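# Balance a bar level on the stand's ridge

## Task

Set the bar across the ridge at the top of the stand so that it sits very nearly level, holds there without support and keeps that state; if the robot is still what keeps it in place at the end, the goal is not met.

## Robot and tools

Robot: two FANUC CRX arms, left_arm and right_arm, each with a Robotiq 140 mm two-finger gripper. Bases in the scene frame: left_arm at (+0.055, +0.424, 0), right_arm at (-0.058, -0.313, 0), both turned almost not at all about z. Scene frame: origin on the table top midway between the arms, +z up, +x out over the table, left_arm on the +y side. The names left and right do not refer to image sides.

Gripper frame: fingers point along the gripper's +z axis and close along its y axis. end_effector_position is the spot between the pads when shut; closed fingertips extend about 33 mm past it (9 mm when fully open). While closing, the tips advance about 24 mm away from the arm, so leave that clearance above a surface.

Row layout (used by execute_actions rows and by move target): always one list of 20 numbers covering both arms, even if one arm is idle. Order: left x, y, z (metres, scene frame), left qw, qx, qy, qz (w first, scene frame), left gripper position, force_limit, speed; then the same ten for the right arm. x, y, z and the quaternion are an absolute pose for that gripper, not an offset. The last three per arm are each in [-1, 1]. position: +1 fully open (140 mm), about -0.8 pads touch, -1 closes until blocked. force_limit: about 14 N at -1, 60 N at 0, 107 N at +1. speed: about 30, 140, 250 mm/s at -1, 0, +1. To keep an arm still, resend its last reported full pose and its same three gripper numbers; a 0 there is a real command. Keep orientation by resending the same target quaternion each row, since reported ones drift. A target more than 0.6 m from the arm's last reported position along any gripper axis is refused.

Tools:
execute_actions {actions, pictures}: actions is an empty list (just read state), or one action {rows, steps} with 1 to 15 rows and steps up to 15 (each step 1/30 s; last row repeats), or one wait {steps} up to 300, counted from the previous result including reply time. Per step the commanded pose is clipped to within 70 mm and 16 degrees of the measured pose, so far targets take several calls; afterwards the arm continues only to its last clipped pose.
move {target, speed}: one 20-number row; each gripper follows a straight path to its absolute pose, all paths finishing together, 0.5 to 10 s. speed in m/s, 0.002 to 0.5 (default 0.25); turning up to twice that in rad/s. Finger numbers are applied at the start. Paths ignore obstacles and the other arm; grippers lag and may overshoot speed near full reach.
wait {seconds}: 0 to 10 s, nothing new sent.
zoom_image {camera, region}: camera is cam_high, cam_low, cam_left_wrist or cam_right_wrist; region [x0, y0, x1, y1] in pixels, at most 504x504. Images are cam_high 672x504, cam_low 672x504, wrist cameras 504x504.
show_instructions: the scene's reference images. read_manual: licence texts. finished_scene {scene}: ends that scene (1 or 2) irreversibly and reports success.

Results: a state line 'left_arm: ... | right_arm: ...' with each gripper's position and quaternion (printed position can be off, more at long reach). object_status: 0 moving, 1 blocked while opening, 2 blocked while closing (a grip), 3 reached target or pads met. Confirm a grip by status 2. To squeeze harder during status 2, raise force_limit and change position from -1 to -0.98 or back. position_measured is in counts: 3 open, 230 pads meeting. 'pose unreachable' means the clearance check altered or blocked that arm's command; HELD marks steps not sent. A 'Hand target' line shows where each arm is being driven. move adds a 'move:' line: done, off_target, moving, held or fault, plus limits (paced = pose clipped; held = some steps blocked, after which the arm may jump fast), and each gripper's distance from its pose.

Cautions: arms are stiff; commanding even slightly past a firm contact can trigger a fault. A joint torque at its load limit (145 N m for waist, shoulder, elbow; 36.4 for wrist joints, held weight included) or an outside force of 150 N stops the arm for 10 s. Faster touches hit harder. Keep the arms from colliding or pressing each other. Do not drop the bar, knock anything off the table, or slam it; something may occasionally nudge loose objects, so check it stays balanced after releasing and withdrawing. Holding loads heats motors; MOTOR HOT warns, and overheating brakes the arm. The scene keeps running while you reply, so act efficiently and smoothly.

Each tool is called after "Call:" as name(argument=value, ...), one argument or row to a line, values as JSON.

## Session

Call:
execute_actions(
  actions=[],
)

Scene clock: 0.00 s of 4100.00 s.
left_arm: end_effector_position=(+0.3666, +0.6375, +0.2697) position_measured=3 object_status=3 end_effector_quat_wxyz=(-0.169, +0.451, +0.876, +0.029) | right_arm: end_effector_position=(+0.5413, -0.2258, +0.2486) position_measured=3 object_status=3 end_effector_quat_wxyz=(-0.139, +0.637, +0.484, +0.583)
Joint positions: left_arm=[ 0.614 -0.045  0.079 -0.337 -1.79   3.081] | right_arm=[-0.386  0.108 -0.179 -1.369 -1.199 -2.523]
Joint velocities: left_arm=[ 0.     0.    -0.     0.001  0.     0.001] | right_arm=[-0.    -0.    -0.     0.     0.001  0.001]
Hand target (left_arm): +0.367, +0.637, +0.270; -0.169, +0.451, +0.876, +0.029
Hand target (right_arm): +0.541, -0.226, +0.249; -0.139, +0.637, +0.484, +0.583

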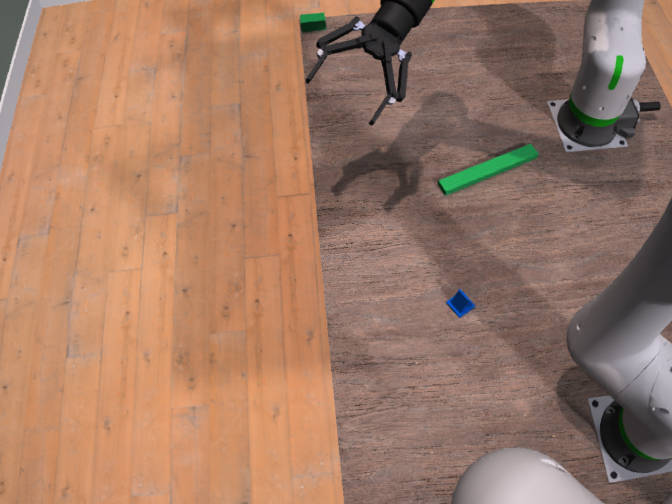

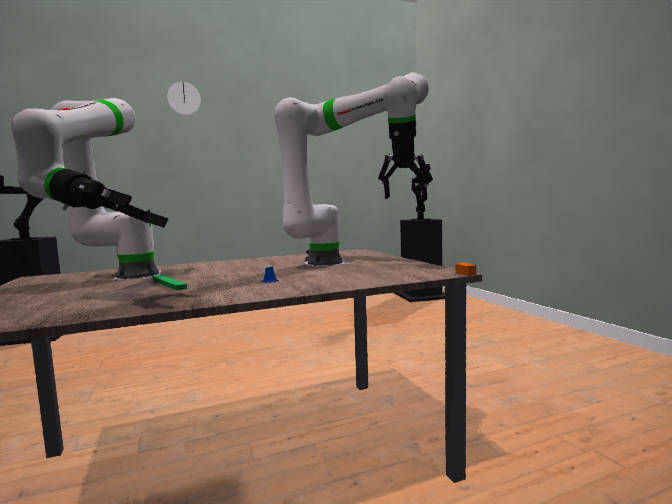

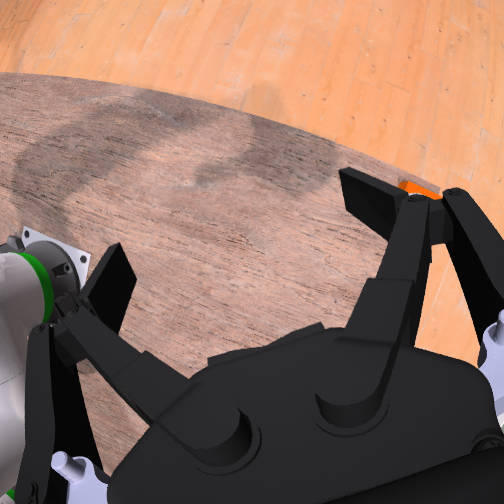

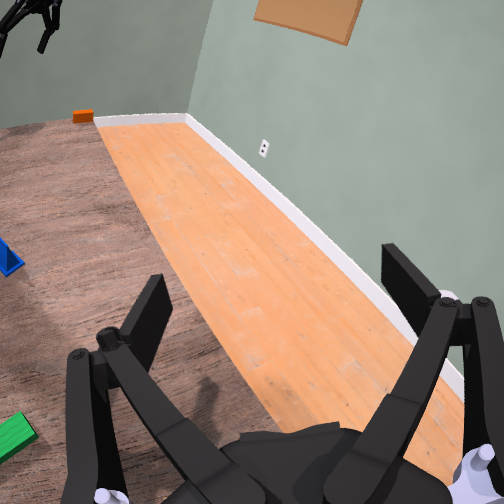

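Call:
move(
  target=[0.3666,0.6375,0.2697,-0.169,0.451,0.876,0.029,1,0,0,0.4,-0.25,0.2,0,0.4,0.9165,0,0.3,0,0],
  speed=0.4,
)

Call:
move(
  target=[0.3666,0.6375,0.2697,-0.169,0.451,0.876,0.029,1,0,0,0.21,-0.2,0.1,0,-0.174,0.985,0,0.3,0,0],
  speed=0.3,
)

Scene clock: 10.67 s of 4100.00 s.
left_arm: end_effector_position=(+0.3666, +0.6375, +0.2697) position_measured=3 object_status=3 end_effector_quat_wxyz=(-0.169, +0.451, +0.876, +0.029) | right_arm: end_effector_position=(+0.3992, -0.2518, +0.1993) position_measured=91 object_status=3 end_effector_quat_wxyz=(-0.000, +0.402, +0.916, -0.003)
Joint positions: left_arm=[ 0.615 -0.045  0.079 -0.337 -1.789  3.081] | right_arm=[ 0.408  0.037 -0.055  0.004 -1.483 -2.819]
Joint velocities: left_arm=[-0.    -0.     0.    -0.     0.    -0.001] | right_arm=[ 0.001 -0.001 -0.002  0.002 -0.001 -0.003]
Hand target (left_arm): +0.367, +0.638, +0.270; -0.169, +0.451, +0.876, +0.029
Hand target (right_arm): +0.399, -0.252, +0.199; -0.000, +0.402, +0.916, -0.003
Off the commanded pose (left_arm): 0.000 m, 0 deg.
Off the commanded pose (right_arm): 0.002 m, 0 deg.
After step 90, 5.17 s passed at rest.
move: done

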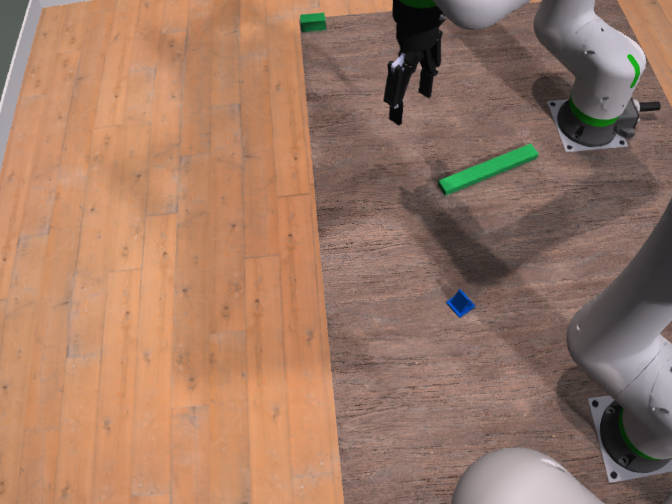

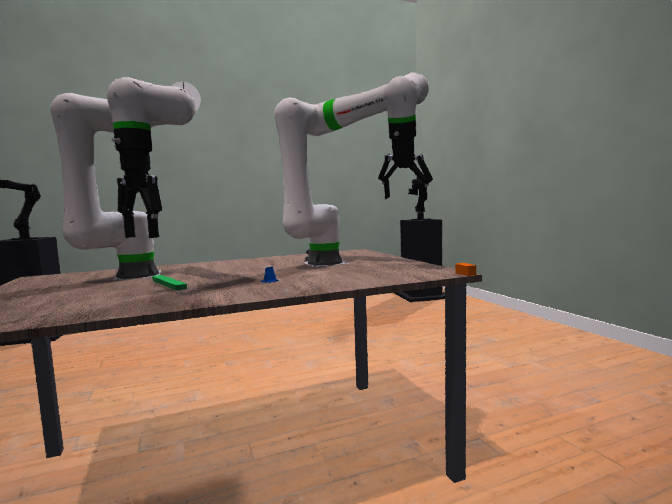

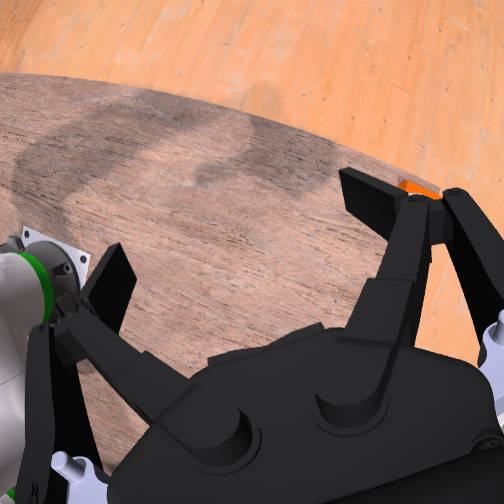

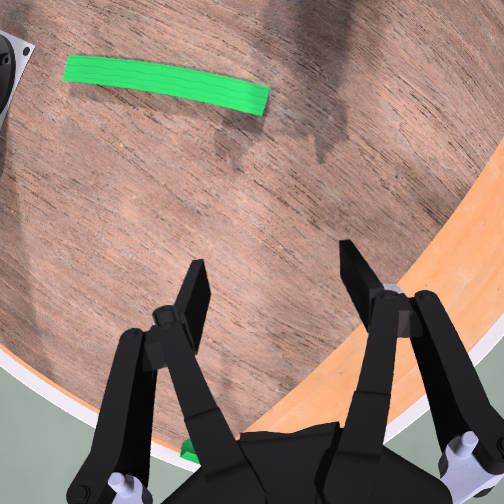

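Scene clock: 13.07 s of 4100.00 s.
left_arm: end_effector_position=(+0.3666, +0.6375, +0.2697) position_measured=3 object_status=3 end_effector_quat_wxyz=(-0.169, +0.451, +0.876, +0.029) | right_arm: end_effector_position=(+0.2103, -0.2011, +0.1000) position_measured=91 object_status=3 end_effector_quat_wxyz=(+0.000, -0.174, +0.985, -0.001)
Joint positions: left_arm=[ 0.615 -0.045  0.079 -0.337 -1.789  3.081] | right_arm=[ 0.849 -0.392 -0.645  0.002 -1.319 -2.084]
Joint velocities: left_arm=[-0.     0.001 -0.    -0.     0.    -0.   ] | right_arm=[ 0.004 -0.002 -0.002  0.001  0.001 -0.   ]
Hand target (left_arm): +0.367, +0.637, +0.270; -0.169, +0.451, +0.876, +0.029
Hand target (right_arm): +0.210, -0.201, +0.100; +0.000, -0.174, +0.985, -0.001
Off the commanded pose (left_arm): 0.000 m, 0 deg.
Off the commanded pose (right_arm): 0.001 m, 0 deg.
move: done

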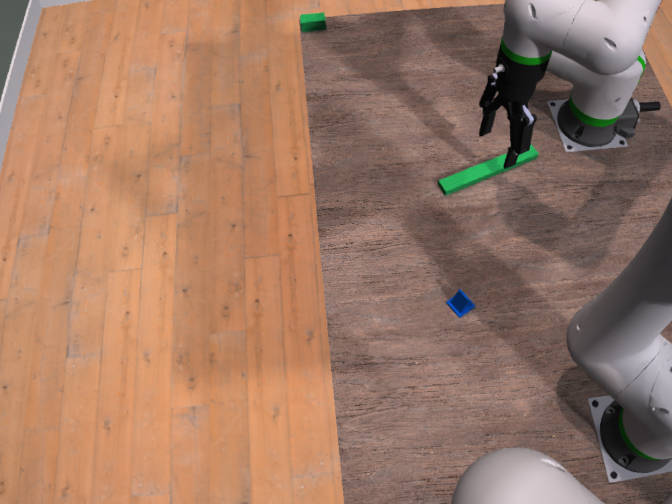

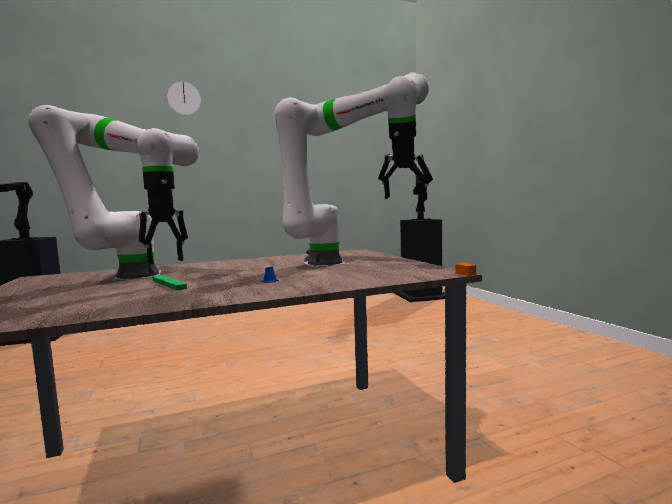

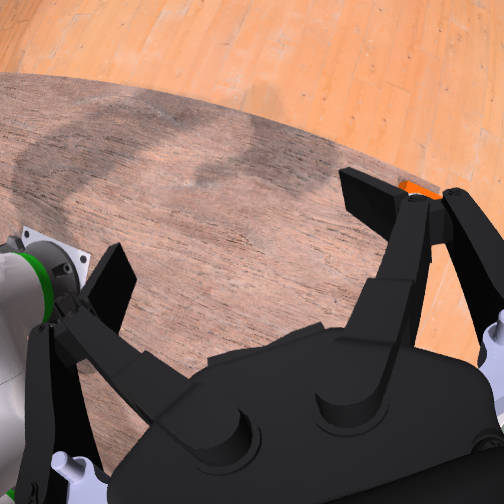

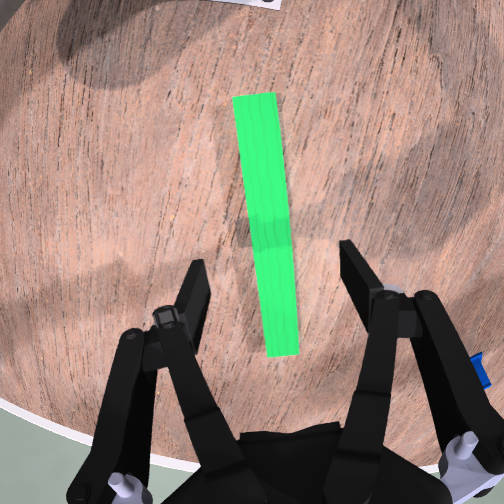

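Call:
move(
  target=[0.3666,0.6375,0.2697,-0.169,0.451,0.876,0.029,1,0,0,0.212,-0.199,0.036,0,-0.174,0.985,0,0,0,0],
  speed=0.1,
)

Call:
zoom_image(
  camera="cam_low",
  region=[130, 240, 300, 310],
)

Call:
zoom_image(
  camera="cam_high",
  region=[400, 120, 600, 330],
)

Scene clock: 17.03 s of 4100.00 s.
left_arm: end_effector_position=(+0.3666, +0.6375, +0.2697) position_measured=3 object_status=3 end_effector_quat_wxyz=(-0.169, +0.451, +0.876, +0.029) | right_arm: end_effector_position=(+0.2119, -0.1992, +0.0362) position_measured=129 object_status=3 end_effector_quat_wxyz=(+0.000, -0.174, +0.985, -0.000)
Joint positions: left_arm=[ 0.615 -0.045  0.079 -0.337 -1.789  3.081] | right_arm=[ 0.846 -0.317 -0.754  0.    -1.134 -2.08 ]
Joint velocities: left_arm=[-0.    -0.    -0.     0.001 -0.    -0.   ] | right_arm=[ 0.001  0.001 -0.001 -0.     0.002 -0.   ]
Hand target (left_arm): +0.367, +0.637, +0.270; -0.169, +0.451, +0.876, +0.029
Hand target (right_arm): +0.212, -0.199, +0.036; +0.000, -0.174, +0.985, -0.000
Off the commanded pose (left_arm): 0.000 m, 0 deg.
Off the commanded pose (right_arm): 0.000 m, 0 deg.
move: done

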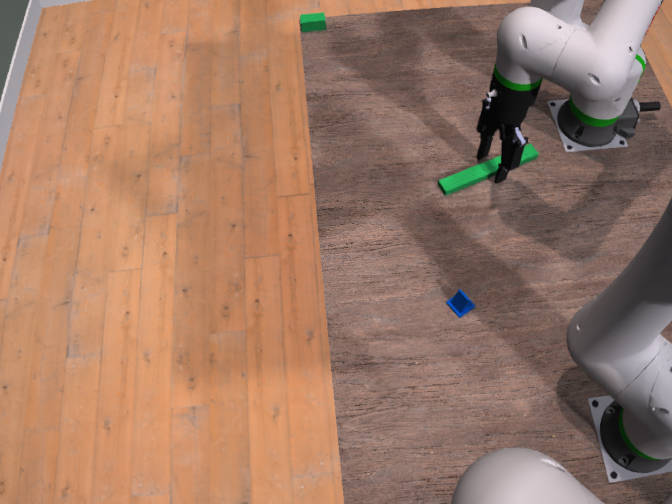

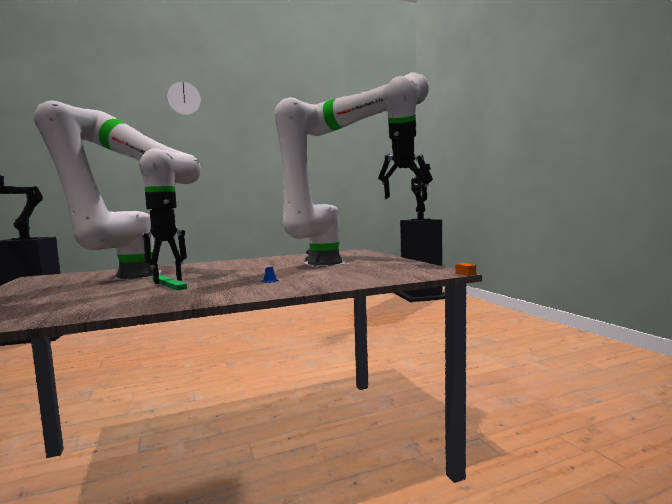

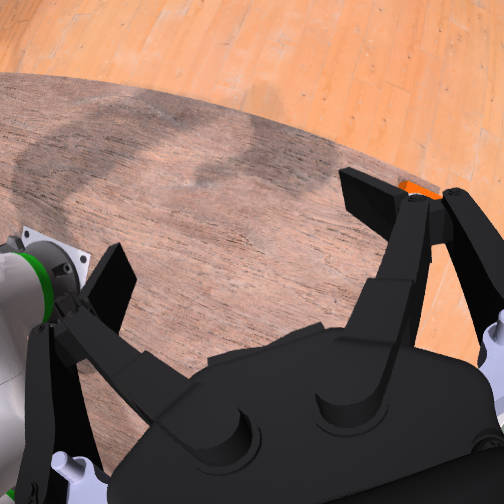

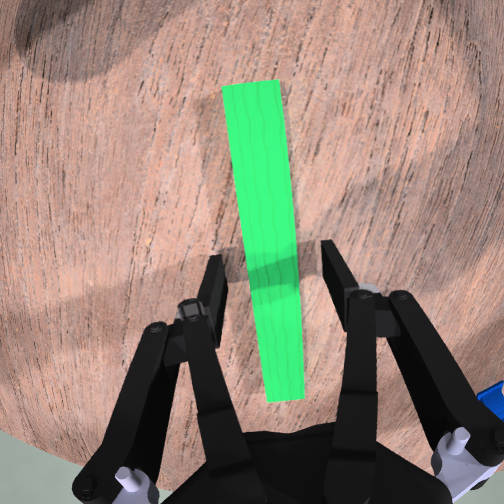

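Region (130, 240, 300, 310) of cam_low's 672x504 image, scaled by 2.965, with more detail than that image has; it fills the top 208 rows of this view, and the rest is white.

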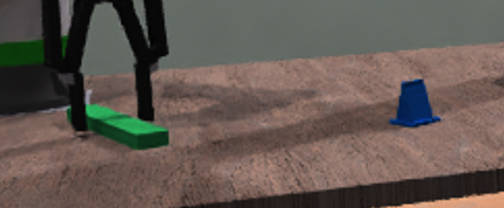

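Region (400, 120, 600, 330) of cam_high's 672x504 image, scaled by 2.400, with more detail than that image has; it fills the left 480 columns of this view, and the rest is white.

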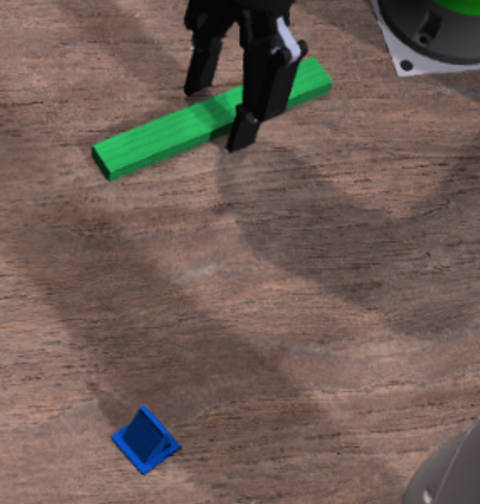

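Call:
move(
  target=[0.3666,0.6375,0.2697,-0.169,0.451,0.876,0.029,1,0,0,0.214,-0.197,0.036,0,-0.174,0.985,0,-1,0,-0.5],
)

Call:
move(
  target=[0.3666,0.6375,0.2697,-0.169,0.451,0.876,0.029,1,0,0,0.25,-0.1,0.12,0,-0.23,0.973,0,-1,0,-0.5],
)

Call:
move(
  target=[0.3666,0.6375,0.2697,-0.169,0.451,0.876,0.029,1,0,0,0.385,0.10,0.105,0,-0.284,0.959,0,-1,0,-0.5],
)

Call:
zoom_image(
  camera="cam_low",
  region=[215, 230, 315, 295],
)

Call:
zoom_image(
  camera="cam_high",
  region=[380, 200, 540, 340],
)

Scene clock: 22.57 s of 4100.00 s.
left_arm: end_effector_position=(+0.3666, +0.6375, +0.2697) position_measured=3 object_status=3 end_effector_quat_wxyz=(-0.169, +0.451, +0.876, +0.029) | right_arm: end_effector_position=(+0.2140, -0.1970, +0.0360) position_measured=185 object_status=2 end_effector_quat_wxyz=(+0.000, -0.174, +0.985, -0.000)
Joint positions: left_arm=[ 0.615 -0.045  0.079 -0.337 -1.789  3.081] | right_arm=[ 0.845 -0.307 -0.747  0.    -1.13  -2.079]
Joint velocities: left_arm=[ 0.    -0.001 -0.    -0.001 -0.    -0.   ] | right_arm=[ 0.001  0.     0.001 -0.     0.001 -0.   ]
Hand target (left_arm): +0.367, +0.637, +0.270; -0.169, +0.451, +0.876, +0.029
Hand target (right_arm): +0.214, -0.197, +0.036; -0.000, -0.174, +0.985, +0.000
Off the commanded pose (left_arm): 0.000 m, 0 deg.
Off the commanded pose (right_arm): 0.000 m, 0 deg.
After step 90, 1.83 s passed at rest.
move: done

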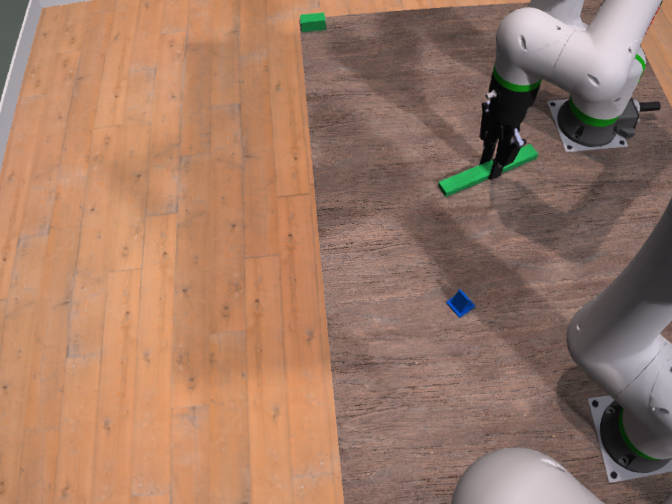

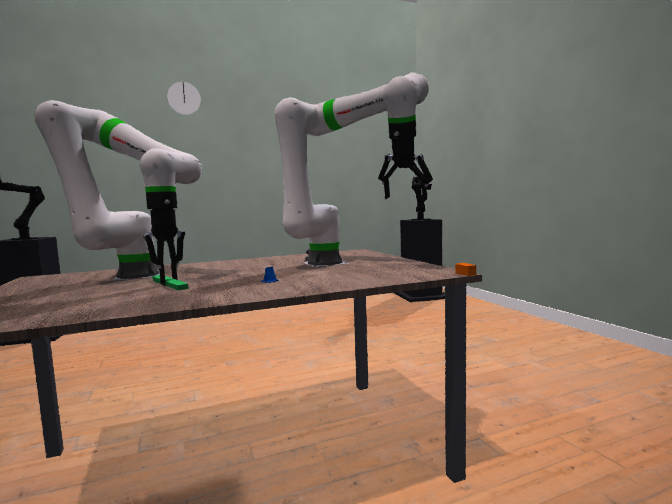

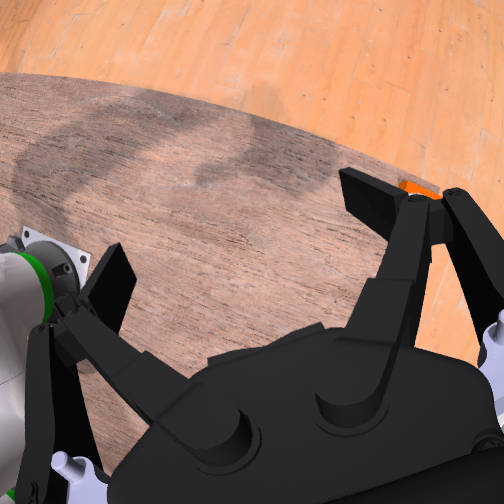

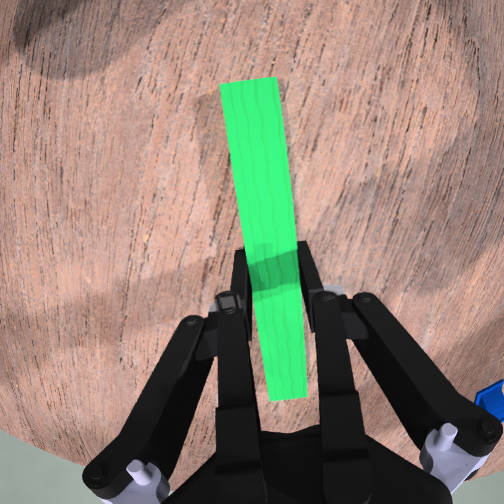

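Scene clock: 23.57 s of 4100.00 s.
left_arm: end_effector_position=(+0.3666, +0.6375, +0.2697) position_measured=3 object_status=3 end_effector_quat_wxyz=(-0.169, +0.451, +0.876, +0.029) | right_arm: end_effector_position=(+0.2503, -0.1000, +0.1199) position_measured=185 object_status=2 end_effector_quat_wxyz=(+0.000, -0.230, +0.973, -0.000)
Joint positions: left_arm=[ 0.615 -0.045  0.079 -0.337 -1.789  3.081] | right_arm=[ 0.947 -0.156 -0.424  0.001 -1.303 -2.066]
Joint velocities: left_arm=[ 0.     0.001 -0.    -0.001  0.     0.001] | right_arm=[ 0.     0.002  0.004 -0.001 -0.002  0.003]
Hand target (left_arm): +0.367, +0.637, +0.270; -0.169, +0.451, +0.876, +0.029
Hand target (right_arm): +0.250, -0.100, +0.120; +0.000, -0.230, +0.973, -0.000
Off the commanded pose (left_arm): 0.000 m, 0 deg.
Off the commanded pose (right_arm): 0.000 m, 0 deg.
move: done

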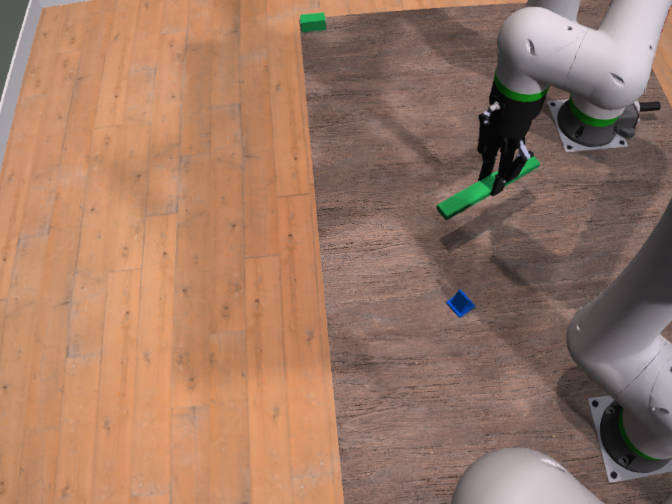

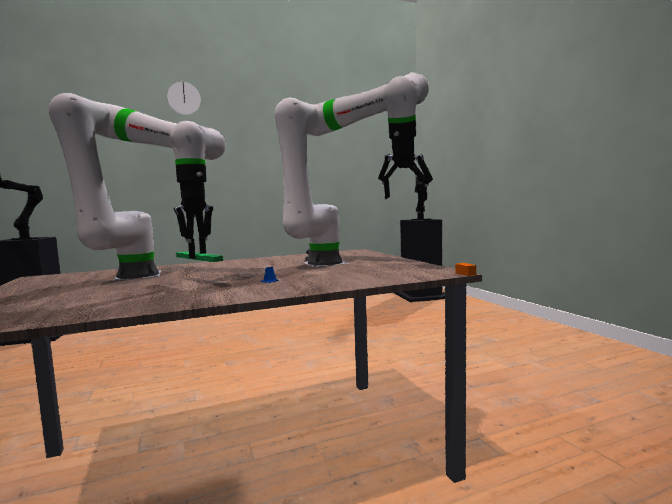

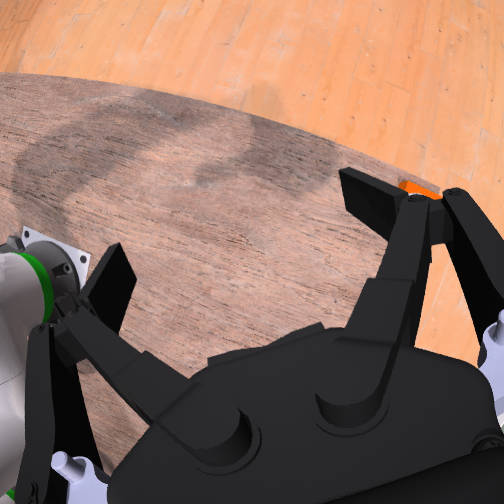

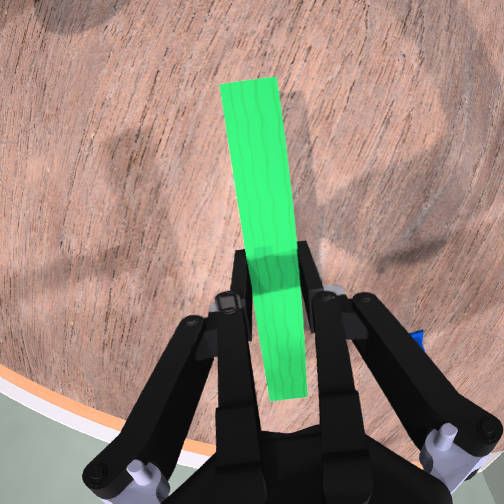

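Scene clock: 25.03 s of 4100.00 s.
left_arm: end_effector_position=(+0.3666, +0.6375, +0.2697) position_measured=3 object_status=3 end_effector_quat_wxyz=(-0.169, +0.451, +0.876, +0.029) | right_arm: end_effector_position=(+0.3850, +0.1000, +0.1050) position_measured=185 object_status=2 end_effector_quat_wxyz=(+0.000, -0.284, +0.959, +0.000)
Joint positions: left_arm=[ 0.615 -0.045  0.079 -0.337 -1.789  3.081] | right_arm=[ 0.954  0.432  0.208  0.    -1.346 -1.962]
Joint velocities: left_arm=[-0.    -0.    -0.    -0.001  0.     0.001] | right_arm=[-0.002  0.004  0.006 -0.    -0.002  0.001]
Hand target (left_arm): +0.367, +0.637, +0.270; -0.169, +0.451, +0.876, +0.029
Hand target (right_arm): +0.385, +0.100, +0.105; +0.000, -0.284, +0.959, -0.000
Off the commanded pose (left_arm): 0.000 m, 0 deg.
Off the commanded pose (right_arm): 0.000 m, 0 deg.
move: done

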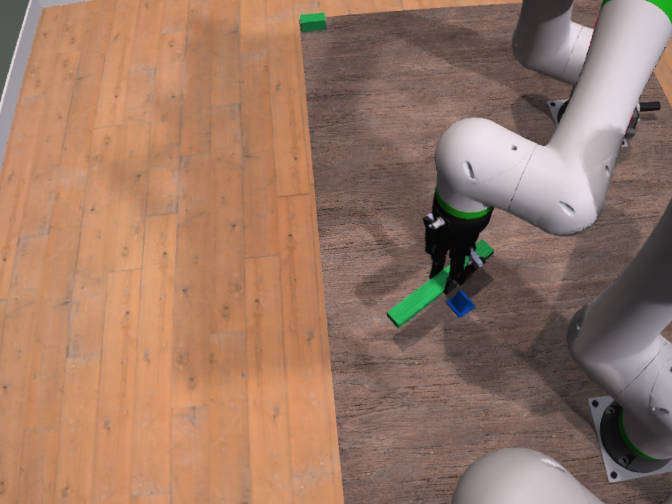

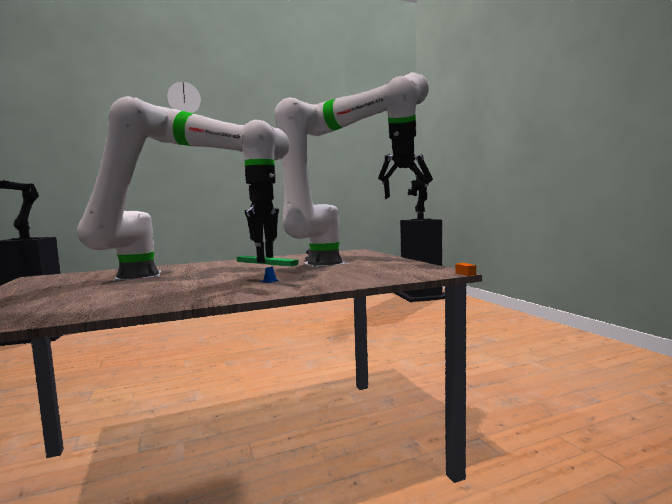

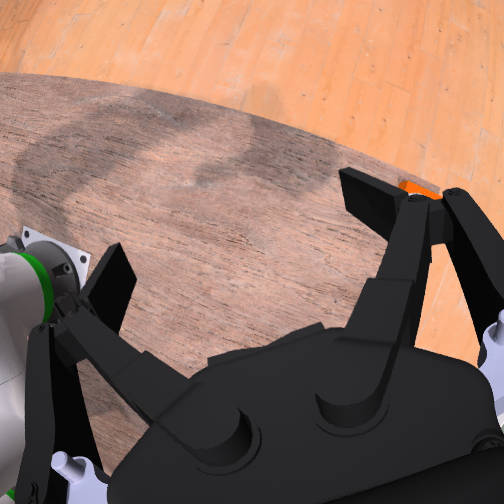

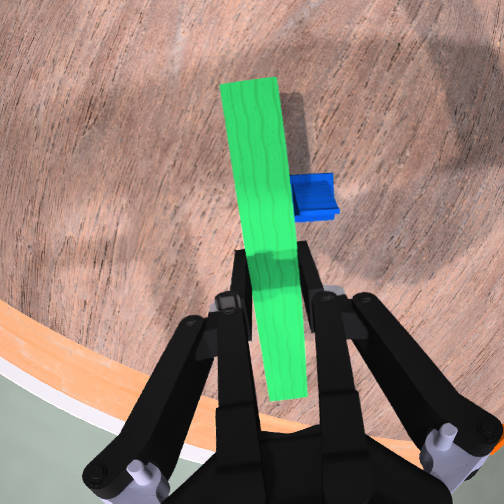

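Region (215, 230, 315, 295) of cam_low's 672x504 image, scaled by 5.040, with more detail than that image has; it fills the top 328 rows of this view, and the rest is white.

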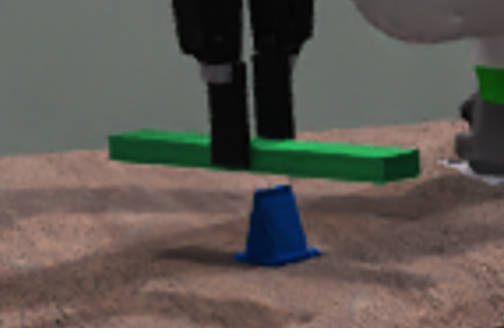

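Region (380, 200, 540, 340) of cam_high's 672x504 image, scaled by 3.150, with more detail than that image has; it fills the top 441 rows of this view, and the rest is white.

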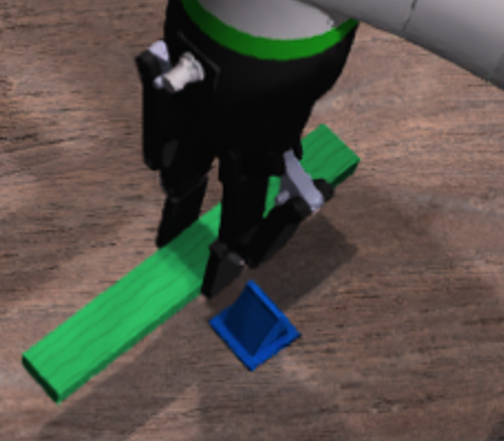

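Call:
move(
  target=[0.3666,0.6375,0.2697,-0.169,0.451,0.876,0.029,1,0,0,0.38,0.061,0.08,0,-0.284,0.959,0,-1,0,-0.5],
  speed=0.08,
)

Call:
zoom_image(
  camera="cam_high",
  region=[380, 200, 540, 340],
)

Call:
zoom_image(
  camera="cam_right_wrist",
  region=[200, 180, 400, 320],
)

Scene clock: 29.23 s of 4100.00 s.
left_arm: end_effector_position=(+0.3666, +0.6375, +0.2697) position_measured=3 object_status=3 end_effector_quat_wxyz=(-0.169, +0.451, +0.876, +0.029) | right_arm: end_effector_position=(+0.3798, +0.0610, +0.0800) position_measured=185 object_status=2 end_effector_quat_wxyz=(-0.000, -0.284, +0.959, +0.000)
Joint positions: left_arm=[ 0.615 -0.045  0.079 -0.337 -1.789  3.081] | right_arm=[ 0.922  0.376  0.07  -0.    -1.264 -1.93 ]
Joint velocities: left_arm=[-0.  0.  0. -0. -0. -0.] | right_arm=[-0.001 -0.001 -0.003  0.     0.001  0.002]
Hand target (left_arm): +0.367, +0.637, +0.270; -0.169, +0.451, +0.876, +0.029
Hand target (right_arm): +0.380, +0.061, +0.080; -0.000, -0.284, +0.959, +0.000
Off the commanded pose (left_arm): 0.000 m, 0 deg.
Off the commanded pose (right_arm): 0.000 m, 0 deg.
After step 90, 0.27 s passed at rest.
move: done

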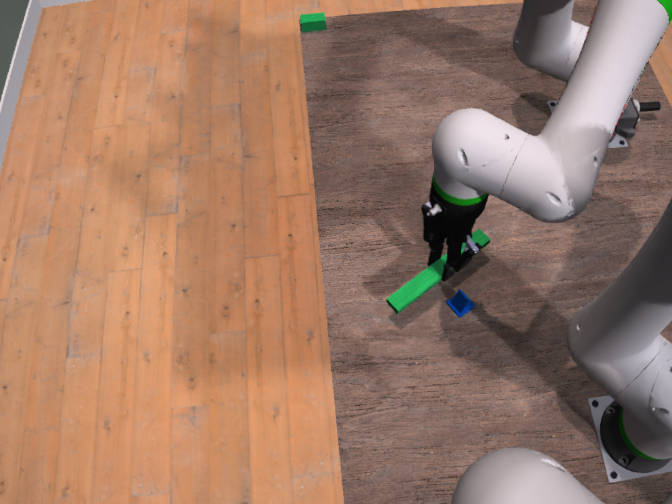

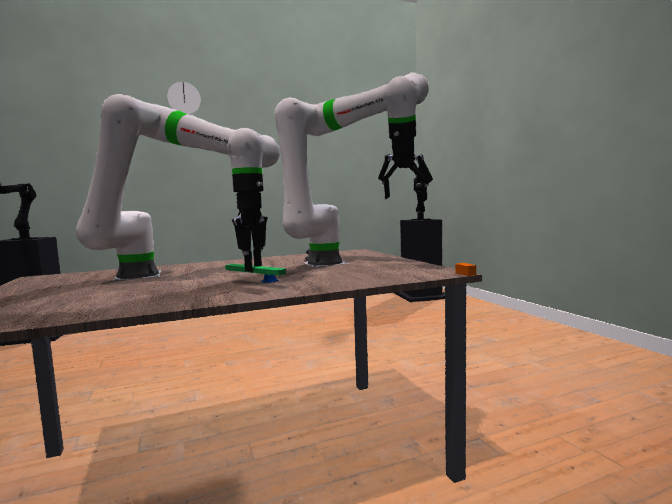

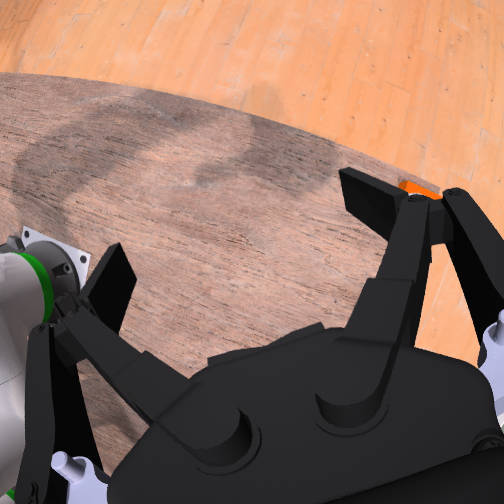

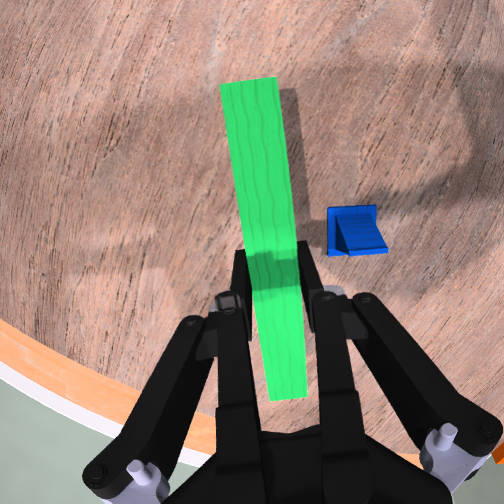

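Region (380, 200, 540, 340) of cam_high's 672x504 image, scaled by 3.150, with more detail than that image has; it fills the top 441 rows of this view, and the rest is white.

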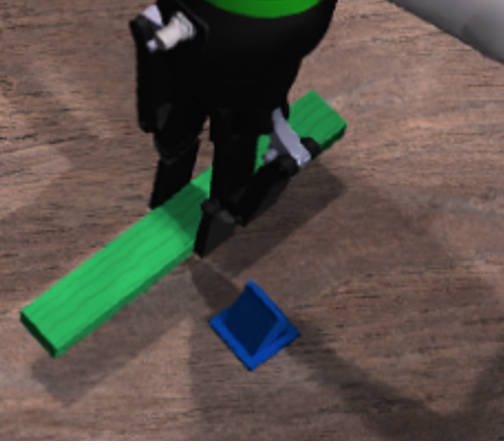

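Region (200, 180, 400, 320) of cam_right_wrist's 504x504 image, scaled by 2.520, with more detail than that image has; it fills the top 353 rows of this view, and the rest is white.

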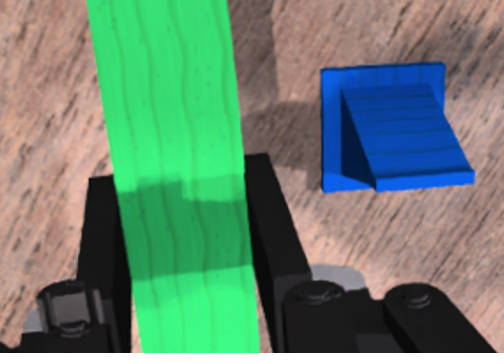

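Call:
move(
  target=[0.3666,0.6375,0.2697,-0.169,0.451,0.876,0.029,1,0,0,0.36,0.09,0.115,0,-0.61,0.793,0,-1,0,-0.5],
)

Call:
zoom_image(
  camera="cam_low",
  region=[205, 225, 315, 290],
)

Scene clock: 38.73 s of 4100.00 s.
left_arm: end_effector_position=(+0.3666, +0.6375, +0.2697) position_measured=3 object_status=3 end_effector_quat_wxyz=(-0.169, +0.451, +0.876, +0.029) | right_arm: end_effector_position=(+0.3602, +0.0900, +0.1152) position_measured=185 object_status=2 end_effector_quat_wxyz=(+0.000, -0.610, +0.793, -0.000)
Joint positions: left_arm=[ 0.615 -0.045  0.079 -0.337 -1.789  3.081] | right_arm=[ 0.98   0.365  0.139  0.    -1.345 -1.253]
Joint velocities: left_arm=[ 0.    -0.     0.    -0.     0.    -0.001] | right_arm=[-0.     0.003  0.001 -0.001 -0.001  0.003]
Hand target (left_arm): +0.367, +0.637, +0.270; -0.169, +0.451, +0.876, +0.029
Hand target (right_arm): +0.360, +0.090, +0.115; +0.000, -0.610, +0.793, -0.000
Off the commanded pose (left_arm): 0.000 m, 0 deg.
Off the commanded pose (right_arm): 0.000 m, 0 deg.
After step 140, 2.93 s passed at rest.
move: done

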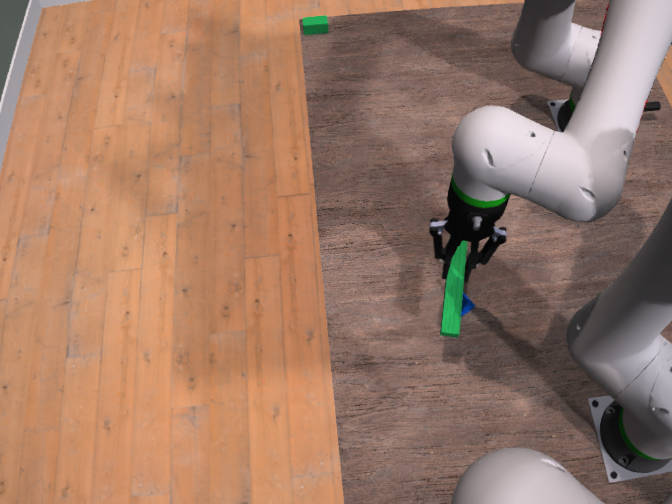

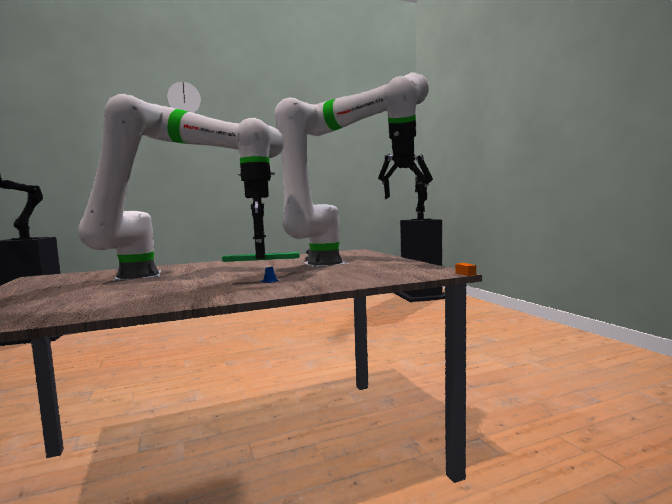

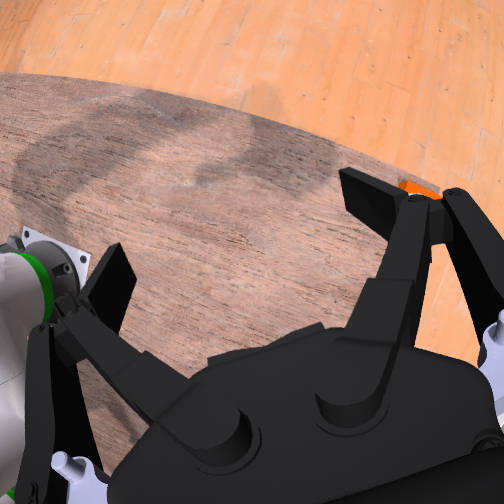

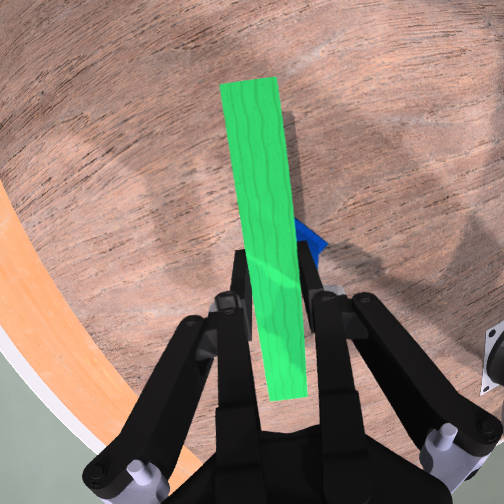

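Region (205, 225, 315, 290) of cam_low's 672x504 image, scaled by 4.582, with more detail than that image has; it fills the top 298 rows of this view, and the rest is white.

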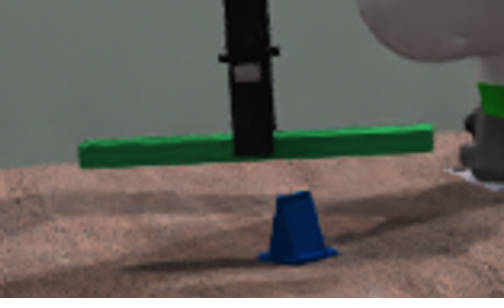

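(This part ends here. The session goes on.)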